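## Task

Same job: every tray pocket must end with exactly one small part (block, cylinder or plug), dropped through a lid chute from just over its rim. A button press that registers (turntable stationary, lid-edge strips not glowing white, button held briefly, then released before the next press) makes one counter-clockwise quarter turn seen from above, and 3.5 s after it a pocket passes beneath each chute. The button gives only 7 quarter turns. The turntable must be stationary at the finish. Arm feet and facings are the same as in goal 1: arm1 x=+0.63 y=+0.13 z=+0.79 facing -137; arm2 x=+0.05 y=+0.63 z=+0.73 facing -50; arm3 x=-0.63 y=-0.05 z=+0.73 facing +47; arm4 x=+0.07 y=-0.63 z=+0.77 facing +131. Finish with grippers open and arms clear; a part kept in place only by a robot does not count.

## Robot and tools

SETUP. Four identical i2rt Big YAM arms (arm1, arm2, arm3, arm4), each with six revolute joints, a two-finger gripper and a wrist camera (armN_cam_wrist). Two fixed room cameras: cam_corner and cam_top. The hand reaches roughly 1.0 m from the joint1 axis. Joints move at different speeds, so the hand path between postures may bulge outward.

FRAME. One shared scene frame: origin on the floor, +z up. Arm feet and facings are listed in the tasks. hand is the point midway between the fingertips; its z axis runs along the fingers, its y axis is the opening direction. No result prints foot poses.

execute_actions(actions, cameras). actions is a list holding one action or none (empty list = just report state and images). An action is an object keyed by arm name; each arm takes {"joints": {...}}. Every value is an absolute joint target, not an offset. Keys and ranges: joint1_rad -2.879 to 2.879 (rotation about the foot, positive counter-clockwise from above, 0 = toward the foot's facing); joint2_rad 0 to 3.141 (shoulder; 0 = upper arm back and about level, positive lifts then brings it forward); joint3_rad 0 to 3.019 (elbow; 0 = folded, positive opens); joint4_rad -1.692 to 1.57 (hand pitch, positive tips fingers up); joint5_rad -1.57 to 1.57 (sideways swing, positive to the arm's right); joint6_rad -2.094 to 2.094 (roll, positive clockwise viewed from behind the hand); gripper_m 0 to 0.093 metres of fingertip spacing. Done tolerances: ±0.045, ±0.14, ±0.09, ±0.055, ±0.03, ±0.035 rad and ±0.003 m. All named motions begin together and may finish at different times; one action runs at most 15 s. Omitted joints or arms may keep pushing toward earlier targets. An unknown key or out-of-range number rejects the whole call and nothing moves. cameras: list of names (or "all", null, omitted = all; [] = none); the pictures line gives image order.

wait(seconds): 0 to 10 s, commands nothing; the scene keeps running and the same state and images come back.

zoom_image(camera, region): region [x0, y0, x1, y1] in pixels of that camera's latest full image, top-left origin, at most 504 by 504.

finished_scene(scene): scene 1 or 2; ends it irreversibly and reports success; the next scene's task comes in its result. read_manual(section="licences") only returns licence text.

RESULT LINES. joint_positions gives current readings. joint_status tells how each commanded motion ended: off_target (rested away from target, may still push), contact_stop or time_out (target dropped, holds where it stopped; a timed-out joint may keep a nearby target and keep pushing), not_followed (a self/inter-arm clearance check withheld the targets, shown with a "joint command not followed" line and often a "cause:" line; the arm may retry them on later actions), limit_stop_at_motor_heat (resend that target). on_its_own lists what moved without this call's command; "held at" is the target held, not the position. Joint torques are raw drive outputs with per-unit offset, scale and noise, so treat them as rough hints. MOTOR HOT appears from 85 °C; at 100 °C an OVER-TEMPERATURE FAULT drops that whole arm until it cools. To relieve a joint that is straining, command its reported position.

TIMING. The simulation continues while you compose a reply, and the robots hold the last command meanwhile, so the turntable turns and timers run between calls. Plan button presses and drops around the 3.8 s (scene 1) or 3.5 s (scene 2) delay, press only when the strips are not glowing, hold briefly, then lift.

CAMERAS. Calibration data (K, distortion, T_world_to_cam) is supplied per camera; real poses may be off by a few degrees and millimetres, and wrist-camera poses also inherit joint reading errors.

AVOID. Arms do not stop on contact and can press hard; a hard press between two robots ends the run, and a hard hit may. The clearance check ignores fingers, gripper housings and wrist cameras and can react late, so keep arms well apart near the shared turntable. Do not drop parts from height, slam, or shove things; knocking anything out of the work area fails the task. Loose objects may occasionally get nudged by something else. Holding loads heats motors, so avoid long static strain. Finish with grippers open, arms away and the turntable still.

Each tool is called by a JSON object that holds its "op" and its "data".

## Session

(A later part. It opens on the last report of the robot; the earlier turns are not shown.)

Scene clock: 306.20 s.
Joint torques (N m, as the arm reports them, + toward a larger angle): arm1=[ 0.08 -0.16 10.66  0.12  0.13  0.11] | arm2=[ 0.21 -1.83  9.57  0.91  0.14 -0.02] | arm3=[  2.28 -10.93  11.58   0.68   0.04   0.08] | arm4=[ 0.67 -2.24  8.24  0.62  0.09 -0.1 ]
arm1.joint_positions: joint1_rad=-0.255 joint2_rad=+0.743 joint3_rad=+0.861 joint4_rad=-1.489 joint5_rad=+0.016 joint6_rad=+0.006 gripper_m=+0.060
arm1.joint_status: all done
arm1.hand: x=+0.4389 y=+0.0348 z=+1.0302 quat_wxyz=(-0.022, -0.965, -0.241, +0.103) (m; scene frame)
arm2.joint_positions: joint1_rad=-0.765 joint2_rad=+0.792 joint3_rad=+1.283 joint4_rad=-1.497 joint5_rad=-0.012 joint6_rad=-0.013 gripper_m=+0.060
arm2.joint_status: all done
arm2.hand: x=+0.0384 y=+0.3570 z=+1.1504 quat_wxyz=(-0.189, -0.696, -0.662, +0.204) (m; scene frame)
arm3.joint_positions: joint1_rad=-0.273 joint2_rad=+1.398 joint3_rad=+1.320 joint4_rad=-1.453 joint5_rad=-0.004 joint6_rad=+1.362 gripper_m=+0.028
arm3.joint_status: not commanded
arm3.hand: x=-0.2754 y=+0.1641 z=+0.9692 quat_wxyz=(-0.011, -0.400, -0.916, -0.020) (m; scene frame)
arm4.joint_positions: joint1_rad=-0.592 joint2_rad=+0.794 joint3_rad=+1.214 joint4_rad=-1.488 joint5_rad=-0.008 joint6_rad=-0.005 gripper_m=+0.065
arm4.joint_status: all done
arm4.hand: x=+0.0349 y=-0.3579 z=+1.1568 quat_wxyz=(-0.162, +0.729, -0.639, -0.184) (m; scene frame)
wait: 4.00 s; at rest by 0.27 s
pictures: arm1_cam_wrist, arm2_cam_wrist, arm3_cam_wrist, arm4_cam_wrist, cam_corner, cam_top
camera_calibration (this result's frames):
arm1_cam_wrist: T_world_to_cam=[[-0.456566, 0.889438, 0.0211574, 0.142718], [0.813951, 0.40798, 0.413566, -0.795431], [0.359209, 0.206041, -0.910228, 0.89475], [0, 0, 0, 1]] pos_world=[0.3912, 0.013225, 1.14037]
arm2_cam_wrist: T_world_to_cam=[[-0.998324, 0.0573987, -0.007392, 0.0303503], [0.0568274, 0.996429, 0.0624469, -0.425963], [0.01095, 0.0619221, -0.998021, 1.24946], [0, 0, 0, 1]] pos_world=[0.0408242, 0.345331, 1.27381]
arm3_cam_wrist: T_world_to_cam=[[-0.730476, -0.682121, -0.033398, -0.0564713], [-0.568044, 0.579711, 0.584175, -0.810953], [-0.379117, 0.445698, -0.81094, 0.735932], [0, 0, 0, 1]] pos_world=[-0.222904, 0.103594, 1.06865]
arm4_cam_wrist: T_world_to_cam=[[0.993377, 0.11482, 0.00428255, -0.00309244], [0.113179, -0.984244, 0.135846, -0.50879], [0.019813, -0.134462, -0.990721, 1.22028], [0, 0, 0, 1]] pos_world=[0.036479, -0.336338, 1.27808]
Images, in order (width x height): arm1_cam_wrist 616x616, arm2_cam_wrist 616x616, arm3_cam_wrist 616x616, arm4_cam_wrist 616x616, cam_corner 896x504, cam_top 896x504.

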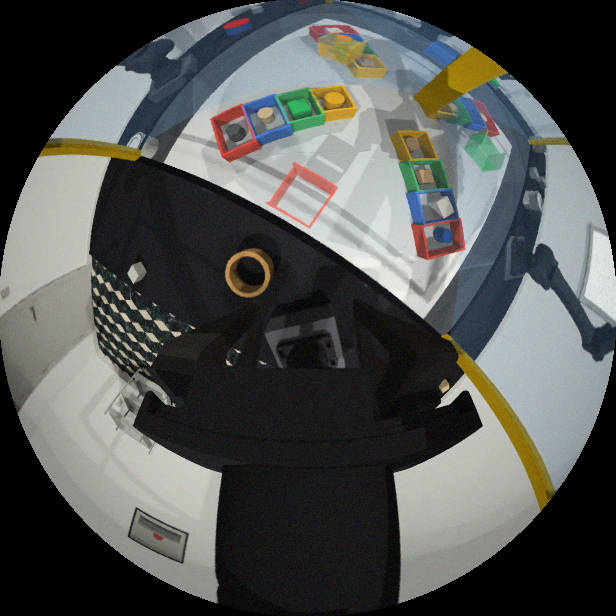

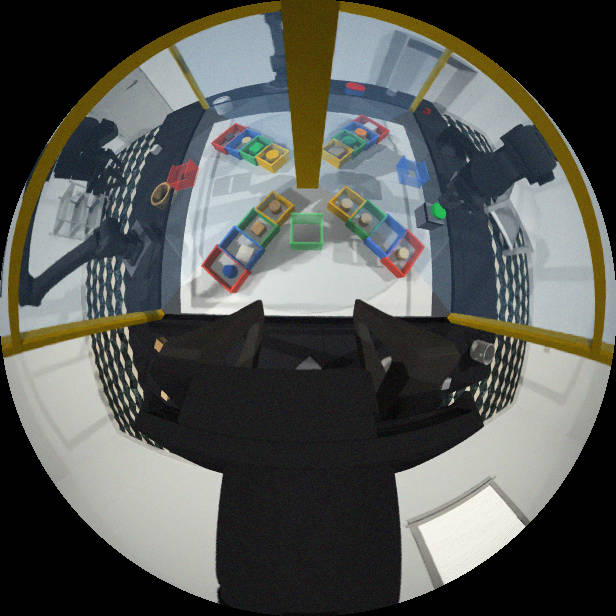

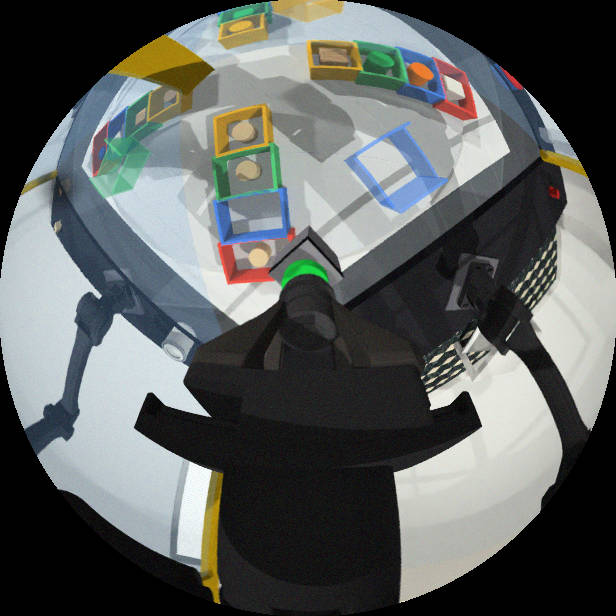

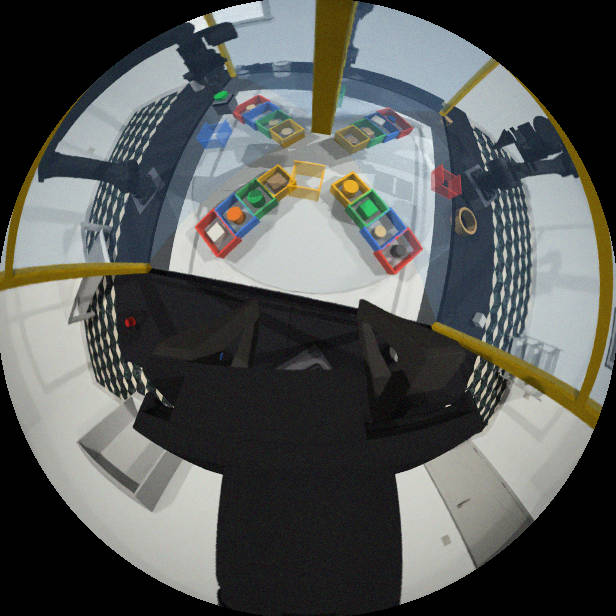

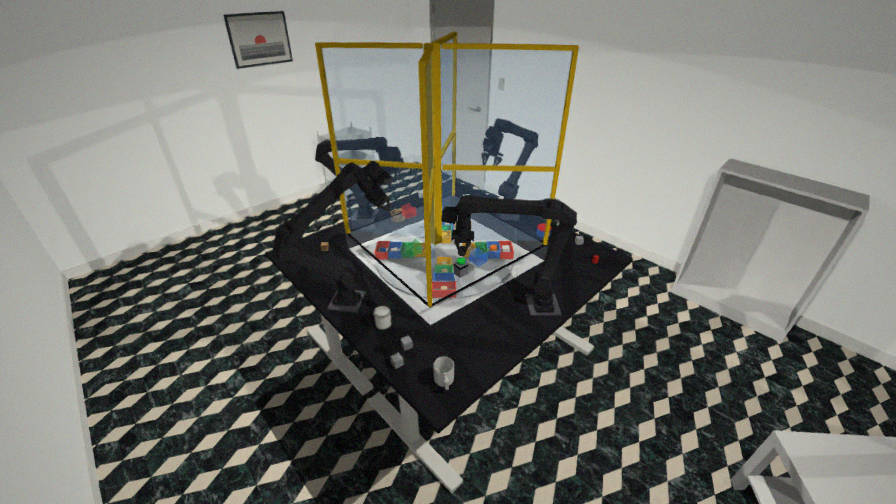

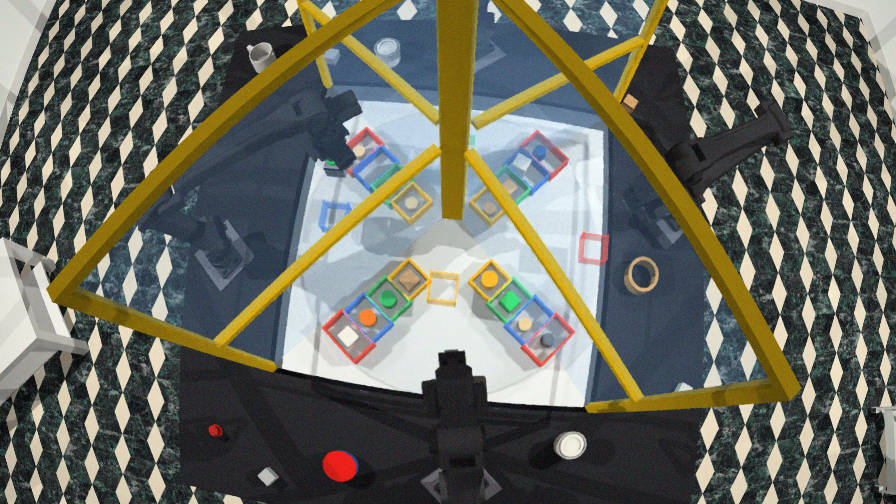

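One pocket left.

{"op": "execute_actions", "data": {"actions": [{"arm3":{"joints":{"joint2_rad":1.5,"joint3_rad":1.28}}}], "cameras": []}}

{"op": "execute_actions", "data": {"actions": [{"arm3":{"joints":{"joint2_rad":1.39}}}], "cameras": []}}

{"op": "execute_actions", "data": {"actions": [{"arm3":{"joints":{"joint1_rad":-0.582,"joint2_rad":1.32,"joint3_rad":1.165,"joint4_rad":-1.385,"joint6_rad":1.94}}}], "cameras": []}}

{"op": "wait", "data": {"seconds": 0.3}}

{"op": "execute_actions", "data": {"actions": [{"arm3":{"joints":{"gripper_m":0.06}}}], "cameras": []}}

{"op": "execute_actions", "data": {"actions": [{"arm3":{"joints":{"joint2_rad":0.8}}}], "cameras": []}}

{"op": "wait", "data": {"seconds": 4}}

Scene clock: 316.67 s.
Joint torques (N m, as the arm reports them, + toward a larger angle): arm1=[ 0.07 -0.19 10.65  0.14  0.13  0.11] | arm2=[ 0.05 -1.84  9.51  0.98  0.14 -0.03] | arm3=[ 2.02 -9.54  5.78  0.43  0.05  0.07] | arm4=[ 1.14 -1.85  8.31  0.49  0.13 -0.08]
arm1.joint_positions: joint1_rad=-0.255 joint2_rad=+0.743 joint3_rad=+0.861 joint4_rad=-1.489 joint5_rad=+0.016 joint6_rad=+0.006 gripper_m=+0.060
arm1.joint_status: not commanded
arm1.hand: x=+0.4389 y=+0.0348 z=+1.0302 quat_wxyz=(-0.022, -0.965, -0.241, +0.103) (m; scene frame)
arm2.joint_positions: joint1_rad=-0.765 joint2_rad=+0.792 joint3_rad=+1.283 joint4_rad=-1.497 joint5_rad=-0.012 joint6_rad=-0.013 gripper_m=+0.060
arm2.joint_status: not commanded
arm2.hand: x=+0.0384 y=+0.3570 z=+1.1504 quat_wxyz=(-0.189, -0.696, -0.662, +0.204) (m; scene frame)
arm3.joint_positions: joint1_rad=-0.273 joint2_rad=+1.472 joint3_rad=+1.307 joint4_rad=-1.452 joint5_rad=-0.003 joint6_rad=+1.362 gripper_m=+0.028
arm3.joint_status: all done
arm3.hand: x=-0.2726 y=+0.1658 z=+0.9356 quat_wxyz=(+0.014, -0.400, -0.916, +0.014) (m; scene frame)
arm4.joint_positions: joint1_rad=-0.592 joint2_rad=+0.794 joint3_rad=+1.214 joint4_rad=-1.488 joint5_rad=-0.008 joint6_rad=-0.005 gripper_m=+0.065
arm4.joint_status: not commanded
arm4.hand: x=+0.0349 y=-0.3579 z=+1.1568 quat_wxyz=(-0.162, +0.729, -0.639, -0.184) (m; scene frame)
pictures: none
No camera images: the call's "cameras" was empty. Leave "cameras" out to get every camera's image.

Scene clock: 317.53 s.
Joint torques (N m, as the arm reports them, + toward a larger angle): arm1=[ 0.02 -0.17 10.65  0.15  0.13  0.1 ] | arm2=[ 0.1  -1.79  9.56  0.93  0.14 -0.04] | arm3=[  2.5  -10.92   7.75   0.59   0.06   0.09] | arm4=[ 0.61 -1.72  8.32  0.55  0.11 -0.1 ]
arm1.joint_positions: joint1_rad=-0.255 joint2_rad=+0.743 joint3_rad=+0.861 joint4_rad=-1.489 joint5_rad=+0.016 joint6_rad=+0.006 gripper_m=+0.060
arm1.joint_status: not commanded
arm1.hand: x=+0.4389 y=+0.0348 z=+1.0302 quat_wxyz=(-0.022, -0.965, -0.241, +0.103) (m; scene frame)
arm2.joint_positions: joint1_rad=-0.765 joint2_rad=+0.792 joint3_rad=+1.283 joint4_rad=-1.497 joint5_rad=-0.012 joint6_rad=-0.013 gripper_m=+0.060
arm2.joint_status: not commanded
arm2.hand: x=+0.0384 y=+0.3570 z=+1.1504 quat_wxyz=(-0.189, -0.696, -0.662, +0.204) (m; scene frame)
arm3.joint_positions: joint1_rad=-0.273 joint2_rad=+1.388 joint3_rad=+1.281 joint4_rad=-1.451 joint5_rad=-0.003 joint6_rad=+1.362 gripper_m=+0.028
arm3.joint_status: all done
arm3.hand: x=-0.2853 y=+0.1581 z=+0.9584 quat_wxyz=(-0.003, -0.400, -0.916, -0.010) (m; scene frame)
arm4.joint_positions: joint1_rad=-0.592 joint2_rad=+0.794 joint3_rad=+1.214 joint4_rad=-1.488 joint5_rad=-0.008 joint6_rad=-0.005 gripper_m=+0.065
arm4.joint_status: not commanded
arm4.hand: x=+0.0349 y=-0.3579 z=+1.1568 quat_wxyz=(-0.162, +0.729, -0.639, -0.184) (m; scene frame)
pictures: none
No camera images: the call's "cameras" was empty. Leave "cameras" out to get every camera's image.

Scene clock: 319.10 s.
Joint torques (N m, as the arm reports them, + toward a larger angle): arm1=[ 0.05 -0.22 10.64  0.15  0.13  0.11] | arm2=[ 0.1  -1.81  9.51  0.9   0.15 -0.03] | arm3=[  1.96 -10.44   7.71   1.06   0.02   0.06] | arm4=[ 0.76 -1.88  8.28  0.5   0.08 -0.08]
arm1.joint_positions: joint1_rad=-0.255 joint2_rad=+0.743 joint3_rad=+0.861 joint4_rad=-1.489 joint5_rad=+0.016 joint6_rad=+0.006 gripper_m=+0.060
arm1.joint_status: not commanded
arm1.hand: x=+0.4389 y=+0.0348 z=+1.0302 quat_wxyz=(-0.022, -0.965, -0.241, +0.103) (m; scene frame)
arm2.joint_positions: joint1_rad=-0.765 joint2_rad=+0.792 joint3_rad=+1.283 joint4_rad=-1.497 joint5_rad=-0.012 joint6_rad=-0.013 gripper_m=+0.060
arm2.joint_status: not commanded
arm2.hand: x=+0.0384 y=+0.3570 z=+1.1504 quat_wxyz=(-0.189, -0.696, -0.662, +0.204) (m; scene frame)
arm3.joint_positions: joint1_rad=-0.588 joint2_rad=+1.326 joint3_rad=+1.166 joint4_rad=-1.398 joint5_rad=-0.003 joint6_rad=+1.930 gripper_m=+0.028
arm3.joint_status: all done
arm3.hand: x=-0.2641 y=+0.0353 z=+0.9364 quat_wxyz=(-0.001, -0.753, -0.658, -0.009) (m; scene frame)
arm4.joint_positions: joint1_rad=-0.592 joint2_rad=+0.794 joint3_rad=+1.214 joint4_rad=-1.488 joint5_rad=-0.008 joint6_rad=-0.005 gripper_m=+0.065
arm4.joint_status: not commanded
arm4.hand: x=+0.0349 y=-0.3579 z=+1.1568 quat_wxyz=(-0.162, +0.729, -0.639, -0.184) (m; scene frame)
pictures: none
No camera images: the call's "cameras" was empty. Leave "cameras" out to get every camera's image.

Scene clock: 319.40 s.
Joint torques (N m, as the arm reports them, + toward a larger angle): arm1=[ 0.09 -0.16 10.62  0.14  0.13  0.11] | arm2=[ 0.08 -1.72  9.58  0.94  0.15 -0.03] | arm3=[  2.19 -10.66   7.78   0.91   0.01   0.1 ] | arm4=[ 0.86 -1.75  8.12  0.55  0.09 -0.09]
arm1.joint_positions: joint1_rad=-0.255 joint2_rad=+0.743 joint3_rad=+0.861 joint4_rad=-1.489 joint5_rad=+0.016 joint6_rad=+0.006 gripper_m=+0.060
arm1.joint_status: not commanded
arm1.hand: x=+0.4389 y=+0.0348 z=+1.0302 quat_wxyz=(-0.022, -0.965, -0.241, +0.103) (m; scene frame)
arm2.joint_positions: joint1_rad=-0.765 joint2_rad=+0.792 joint3_rad=+1.283 joint4_rad=-1.497 joint5_rad=-0.012 joint6_rad=-0.013 gripper_m=+0.060
arm2.joint_status: not commanded
arm2.hand: x=+0.0384 y=+0.3570 z=+1.1504 quat_wxyz=(-0.189, -0.696, -0.662, +0.204) (m; scene frame)
arm3.joint_positions: joint1_rad=-0.588 joint2_rad=+1.326 joint3_rad=+1.166 joint4_rad=-1.398 joint5_rad=-0.003 joint6_rad=+1.930 gripper_m=+0.028
arm3.joint_status: all done
arm3.hand: x=-0.2641 y=+0.0353 z=+0.9364 quat_wxyz=(-0.001, -0.753, -0.658, -0.009) (m; scene frame)
arm4.joint_positions: joint1_rad=-0.592 joint2_rad=+0.794 joint3_rad=+1.214 joint4_rad=-1.488 joint5_rad=-0.008 joint6_rad=-0.005 gripper_m=+0.065
arm4.joint_status: not commanded
arm4.hand: x=+0.0349 y=-0.3579 z=+1.1568 quat_wxyz=(-0.162, +0.729, -0.639, -0.184) (m; scene frame)
wait: 0.30 s; at rest by 0.27 s
pictures: arm1_cam_wrist, arm2_cam_wrist, arm3_cam_wrist, arm4_cam_wrist, cam_corner, cam_top
camera_calibration (this result's frames):
arm1_cam_wrist: T_world_to_cam=[[-0.456566, 0.889438, 0.0211574, 0.142718], [0.813951, 0.40798, 0.413566, -0.795431], [0.359209, 0.206041, -0.910228, 0.89475], [0, 0, 0, 1]] pos_world=[0.3912, 0.013225, 1.14037]
arm2_cam_wrist: T_world_to_cam=[[-0.998324, 0.0573987, -0.007392, 0.0303503], [0.0568274, 0.996429, 0.0624469, -0.425963], [0.01095, 0.0619221, -0.998021, 1.24946], [0, 0, 0, 1]] pos_world=[0.0408242, 0.345331, 1.27381]
arm3_cam_wrist: T_world_to_cam=[[-0.99136, 0.131167, -0.00114458, -0.264887], [0.104483, 0.794894, 0.597684, -0.553344], [0.0793063, 0.5924, -0.801731, 0.878308], [0, 0, 0, 1]] pos_world=[-0.274438, -0.0457154, 1.03459]
arm4_cam_wrist: T_world_to_cam=[[0.993377, 0.11482, 0.00428255, -0.00309244], [0.113179, -0.984244, 0.135846, -0.50879], [0.019813, -0.134462, -0.990721, 1.22028], [0, 0, 0, 1]] pos_world=[0.036479, -0.336338, 1.27808]
Images, in order (width x height): arm1_cam_wrist 616x616, arm2_cam_wrist 616x616, arm3_cam_wrist 616x616, arm4_cam_wrist 616x616, cam_corner 896x504, cam_top 896x504.

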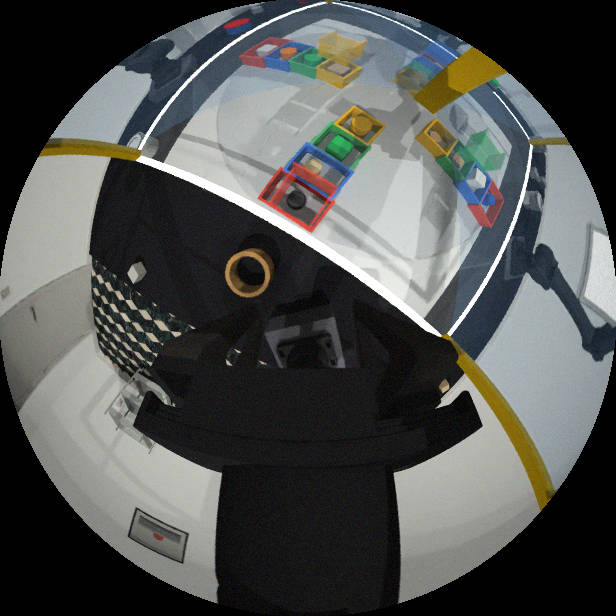

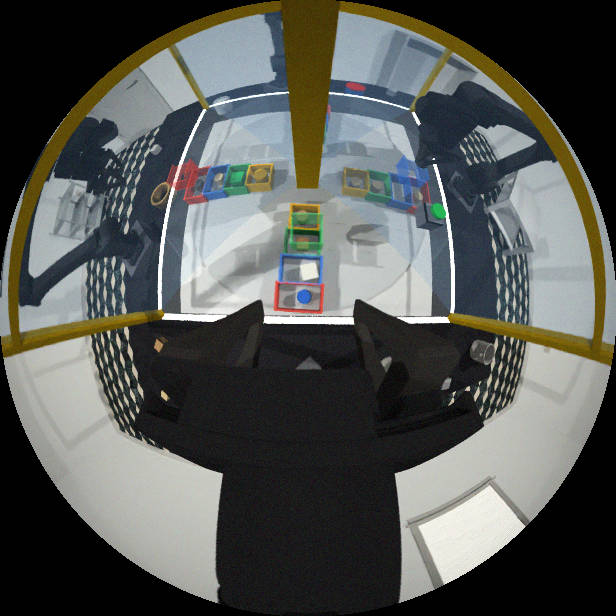

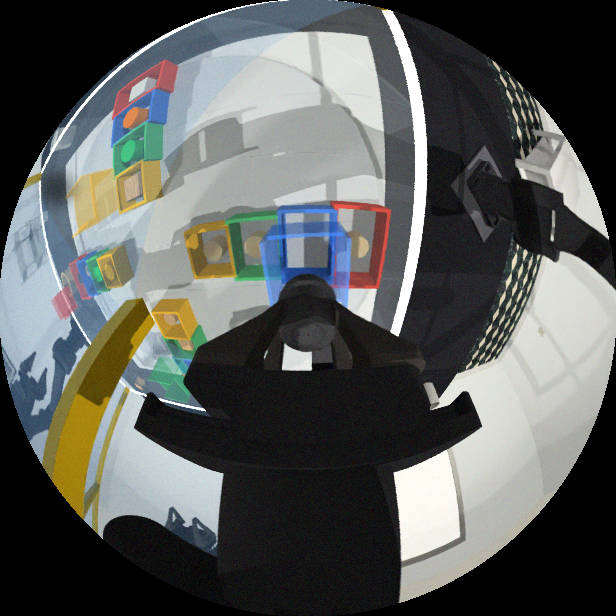

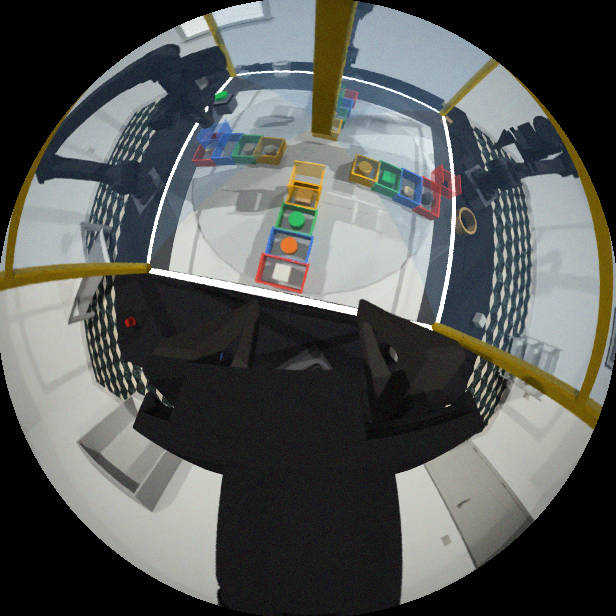

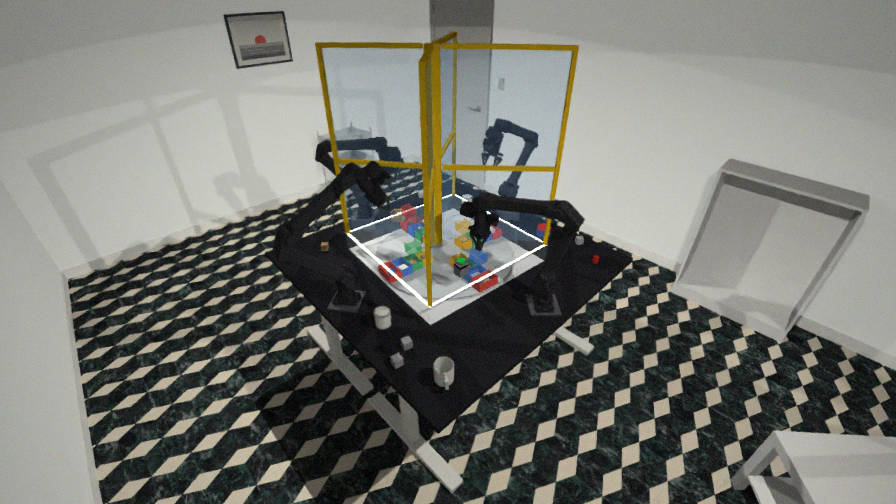

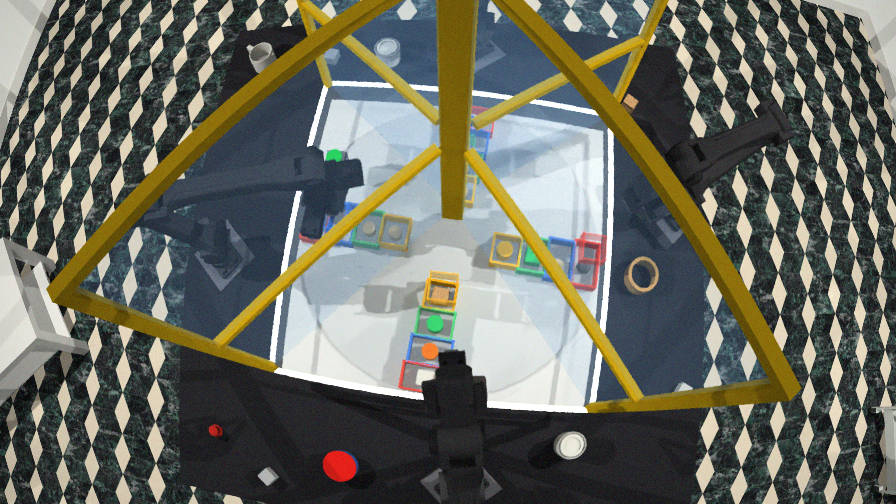

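Scene clock: 319.97 s.
Joint torques (N m, as the arm reports them, + toward a larger angle): arm1=[ 0.08 -0.26 10.66  0.15  0.13  0.1 ] | arm2=[ 0.19 -1.77  9.55  0.96  0.14 -0.04] | arm3=[  2.18 -10.96   7.68   1.04   0.03   0.1 ] | arm4=[ 0.82 -2.32  8.26  0.55  0.13 -0.13]
arm1.joint_positions: joint1_rad=-0.255 joint2_rad=+0.743 joint3_rad=+0.861 joint4_rad=-1.489 joint5_rad=+0.016 joint6_rad=+0.006 gripper_m=+0.060
arm1.joint_status: not commanded
arm1.hand: x=+0.4389 y=+0.0348 z=+1.0302 quat_wxyz=(-0.022, -0.965, -0.241, +0.103) (m; scene frame)
arm2.joint_positions: joint1_rad=-0.765 joint2_rad=+0.792 joint3_rad=+1.283 joint4_rad=-1.497 joint5_rad=-0.012 joint6_rad=-0.013 gripper_m=+0.060
arm2.joint_status: not commanded
arm2.hand: x=+0.0384 y=+0.3570 z=+1.1504 quat_wxyz=(-0.189, -0.696, -0.662, +0.204) (m; scene frame)
arm3.joint_positions: joint1_rad=-0.588 joint2_rad=+1.326 joint3_rad=+1.166 joint4_rad=-1.398 joint5_rad=-0.003 joint6_rad=+1.931 gripper_m=+0.060
arm3.joint_status: all done
arm3.hand: x=-0.2641 y=+0.0353 z=+0.9364 quat_wxyz=(-0.001, -0.753, -0.658, -0.009) (m; scene frame)
arm4.joint_positions: joint1_rad=-0.592 joint2_rad=+0.794 joint3_rad=+1.214 joint4_rad=-1.488 joint5_rad=-0.008 joint6_rad=-0.005 gripper_m=+0.065
arm4.joint_status: not commanded
arm4.hand: x=+0.0349 y=-0.3579 z=+1.1568 quat_wxyz=(-0.162, +0.729, -0.639, -0.184) (m; scene frame)
pictures: none
No camera images: the call's "cameras" was empty. Leave "cameras" out to get every camera's image.

Scene clock: 321.37 s.
Joint torques (N m, as the arm reports them, + toward a larger angle): arm1=[ 0.08 -0.24 10.63  0.13  0.13  0.11] | arm2=[ 0.3  -1.68  9.55  1.02  0.14 -0.03] | arm3=[ 1.93 -2.53  8.44  1.79  0.    0.05] | arm4=[ 0.73 -2.03  8.16  0.58  0.13 -0.05]
arm1.joint_positions: joint1_rad=-0.255 joint2_rad=+0.743 joint3_rad=+0.861 joint4_rad=-1.489 joint5_rad=+0.016 joint6_rad=+0.006 gripper_m=+0.060
arm1.joint_status: not commanded
arm1.hand: x=+0.4389 y=+0.0348 z=+1.0302 quat_wxyz=(-0.022, -0.965, -0.241, +0.103) (m; scene frame)
arm2.joint_positions: joint1_rad=-0.765 joint2_rad=+0.792 joint3_rad=+1.283 joint4_rad=-1.497 joint5_rad=-0.012 joint6_rad=-0.013 gripper_m=+0.060
arm2.joint_status: not commanded
arm2.hand: x=+0.0384 y=+0.3570 z=+1.1504 quat_wxyz=(-0.189, -0.696, -0.662, +0.204) (m; scene frame)
arm3.joint_positions: joint1_rad=-0.588 joint2_rad=+0.800 joint3_rad=+1.161 joint4_rad=-1.395 joint5_rad=-0.003 joint6_rad=+1.931 gripper_m=+0.060
arm3.joint_status: all done
arm3.hand: x=-0.3489 y=+0.0152 z=+1.1018 quat_wxyz=(-0.124, -0.726, -0.634, -0.238) (m; scene frame)
arm4.joint_positions: joint1_rad=-0.592 joint2_rad=+0.794 joint3_rad=+1.214 joint4_rad=-1.488 joint5_rad=-0.008 joint6_rad=-0.005 gripper_m=+0.065
arm4.joint_status: not commanded
arm4.hand: x=+0.0349 y=-0.3579 z=+1.1568 quat_wxyz=(-0.162, +0.729, -0.639, -0.184) (m; scene frame)
pictures: none
No camera images: the call's "cameras" was empty. Leave "cameras" out to get every camera's image.

Scene clock: 325.37 s.
Joint torques (N m, as the arm reports them, + toward a larger angle): arm1=[ 0.11 -0.23 10.65  0.15  0.13  0.11] | arm2=[ 0.02 -1.93  9.5   0.93  0.15 -0.03] | arm3=[ 1.86 -1.85  8.32  1.88  0.    0.09] | arm4=[ 0.83 -1.87  8.33  0.52  0.1  -0.09]
arm1.joint_positions: joint1_rad=-0.255 joint2_rad=+0.743 joint3_rad=+0.861 joint4_rad=-1.489 joint5_rad=+0.016 joint6_rad=+0.006 gripper_m=+0.060
arm1.joint_status: not commanded
arm1.hand: x=+0.4389 y=+0.0348 z=+1.0302 quat_wxyz=(-0.022, -0.965, -0.241, +0.103) (m; scene frame)
arm2.joint_positions: joint1_rad=-0.765 joint2_rad=+0.792 joint3_rad=+1.283 joint4_rad=-1.497 joint5_rad=-0.012 joint6_rad=-0.013 gripper_m=+0.060
arm2.joint_status: not commanded
arm2.hand: x=+0.0384 y=+0.3570 z=+1.1504 quat_wxyz=(-0.189, -0.696, -0.662, +0.204) (m; scene frame)
arm3.joint_positions: joint1_rad=-0.588 joint2_rad=+0.800 joint3_rad=+1.161 joint4_rad=-1.395 joint5_rad=-0.003 joint6_rad=+1.931 gripper_m=+0.060
arm3.joint_status: all done
arm3.hand: x=-0.3489 y=+0.0152 z=+1.1018 quat_wxyz=(-0.124, -0.726, -0.634, -0.238) (m; scene frame)
arm4.joint_positions: joint1_rad=-0.592 joint2_rad=+0.794 joint3_rad=+1.214 joint4_rad=-1.488 joint5_rad=-0.008 joint6_rad=-0.005 gripper_m=+0.065
arm4.joint_status: not commanded
arm4.hand: x=+0.0349 y=-0.3579 z=+1.1568 quat_wxyz=(-0.162, +0.729, -0.639, -0.184) (m; scene frame)
wait: 4.00 s; at rest by 0.27 s
pictures: arm1_cam_wrist, arm2_cam_wrist, arm3_cam_wrist, arm4_cam_wrist, cam_corner, cam_top
camera_calibration (this result's frames):
arm1_cam_wrist: T_world_to_cam=[[-0.456566, 0.889438, 0.0211574, 0.142718], [0.813951, 0.40798, 0.413566, -0.795431], [0.359209, 0.206041, -0.910228, 0.89475], [0, 0, 0, 1]] pos_world=[0.3912, 0.013225, 1.14037]
arm2_cam_wrist: T_world_to_cam=[[-0.998324, 0.0573987, -0.007392, 0.0303503], [0.0568274, 0.996429, 0.0624469, -0.425963], [0.01095, 0.0619221, -0.998021, 1.24946], [0, 0, 0, 1]] pos_world=[0.0408242, 0.345331, 1.27381]
arm3_cam_wrist: T_world_to_cam=[[-0.867472, 0.162006, -0.470368, 0.21359], [-0.222154, 0.719837, 0.657634, -0.806152], [0.445129, 0.674973, -0.588448, 0.920907], [0, 0, 0, 1]] pos_world=[-0.403728, -0.0758931, 1.17253]
arm4_cam_wrist: T_world_to_cam=[[0.993377, 0.11482, 0.00428255, -0.00309244], [0.113179, -0.984244, 0.135846, -0.50879], [0.019813, -0.134462, -0.990721, 1.22028], [0, 0, 0, 1]] pos_world=[0.036479, -0.336338, 1.27808]
Images, in order (width x height): arm1_cam_wrist 616x616, arm2_cam_wrist 616x616, arm3_cam_wrist 616x616, arm4_cam_wrist 616x616, cam_corner 896x504, cam_top 896x504.

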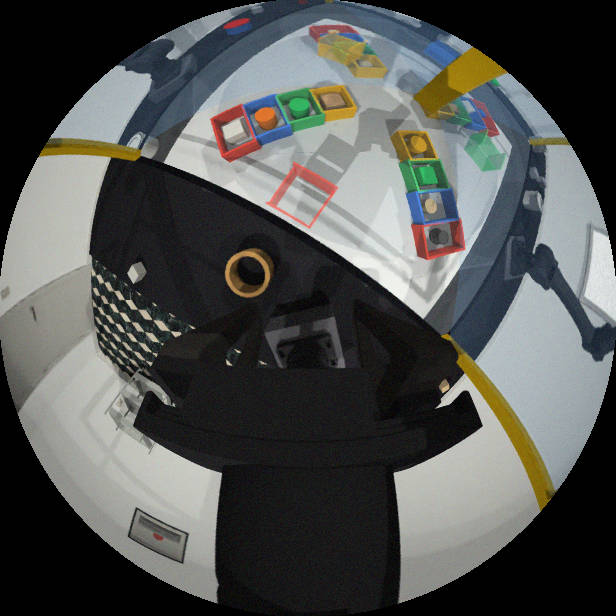

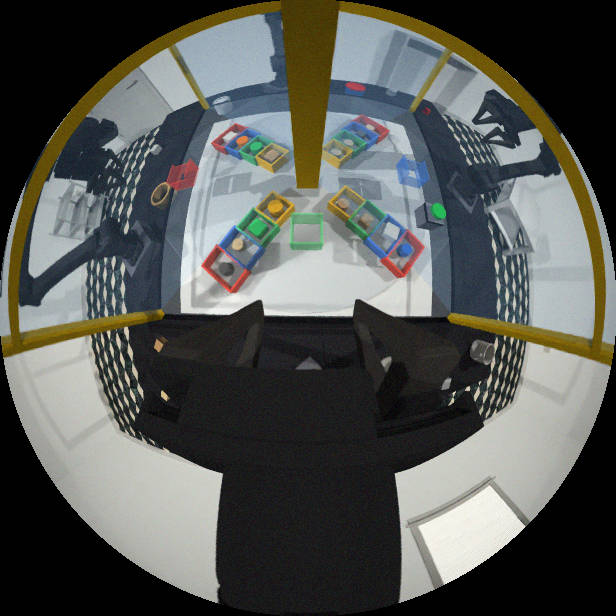

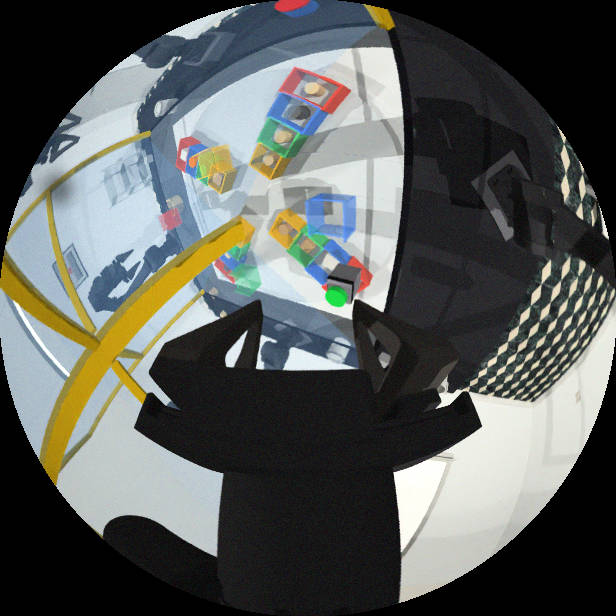

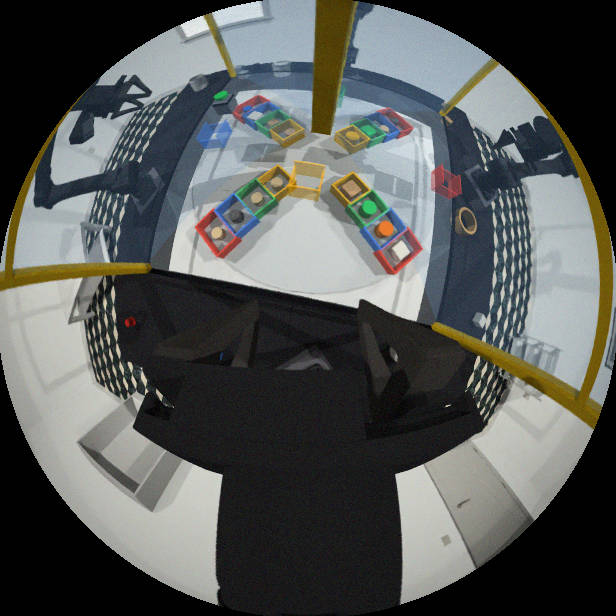

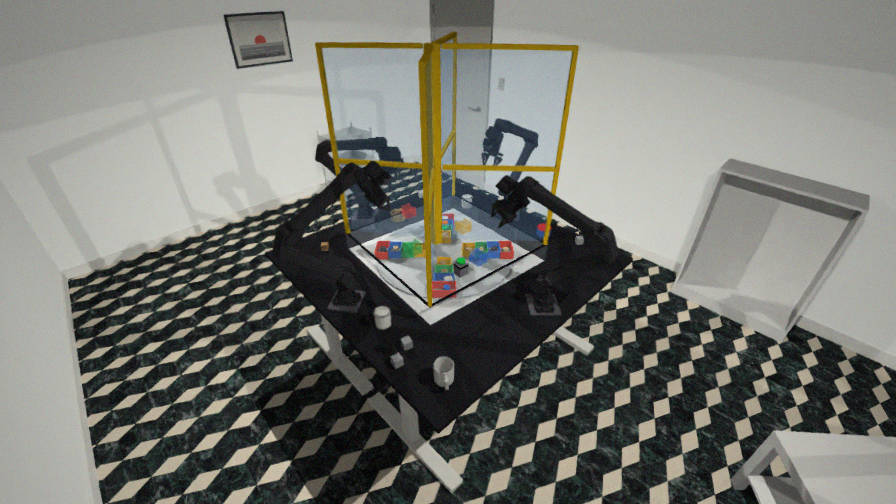

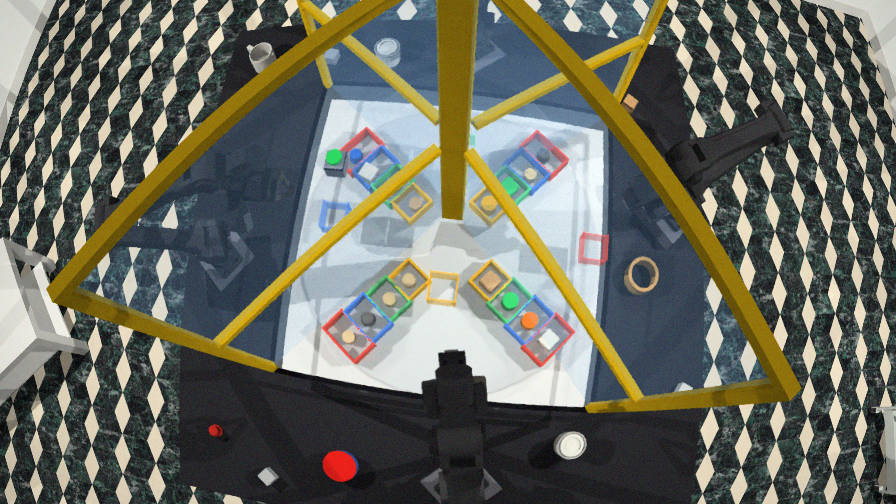

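{"op": "finished_scene", "data": {"scene": 2}}

The scene is finished: the task was done.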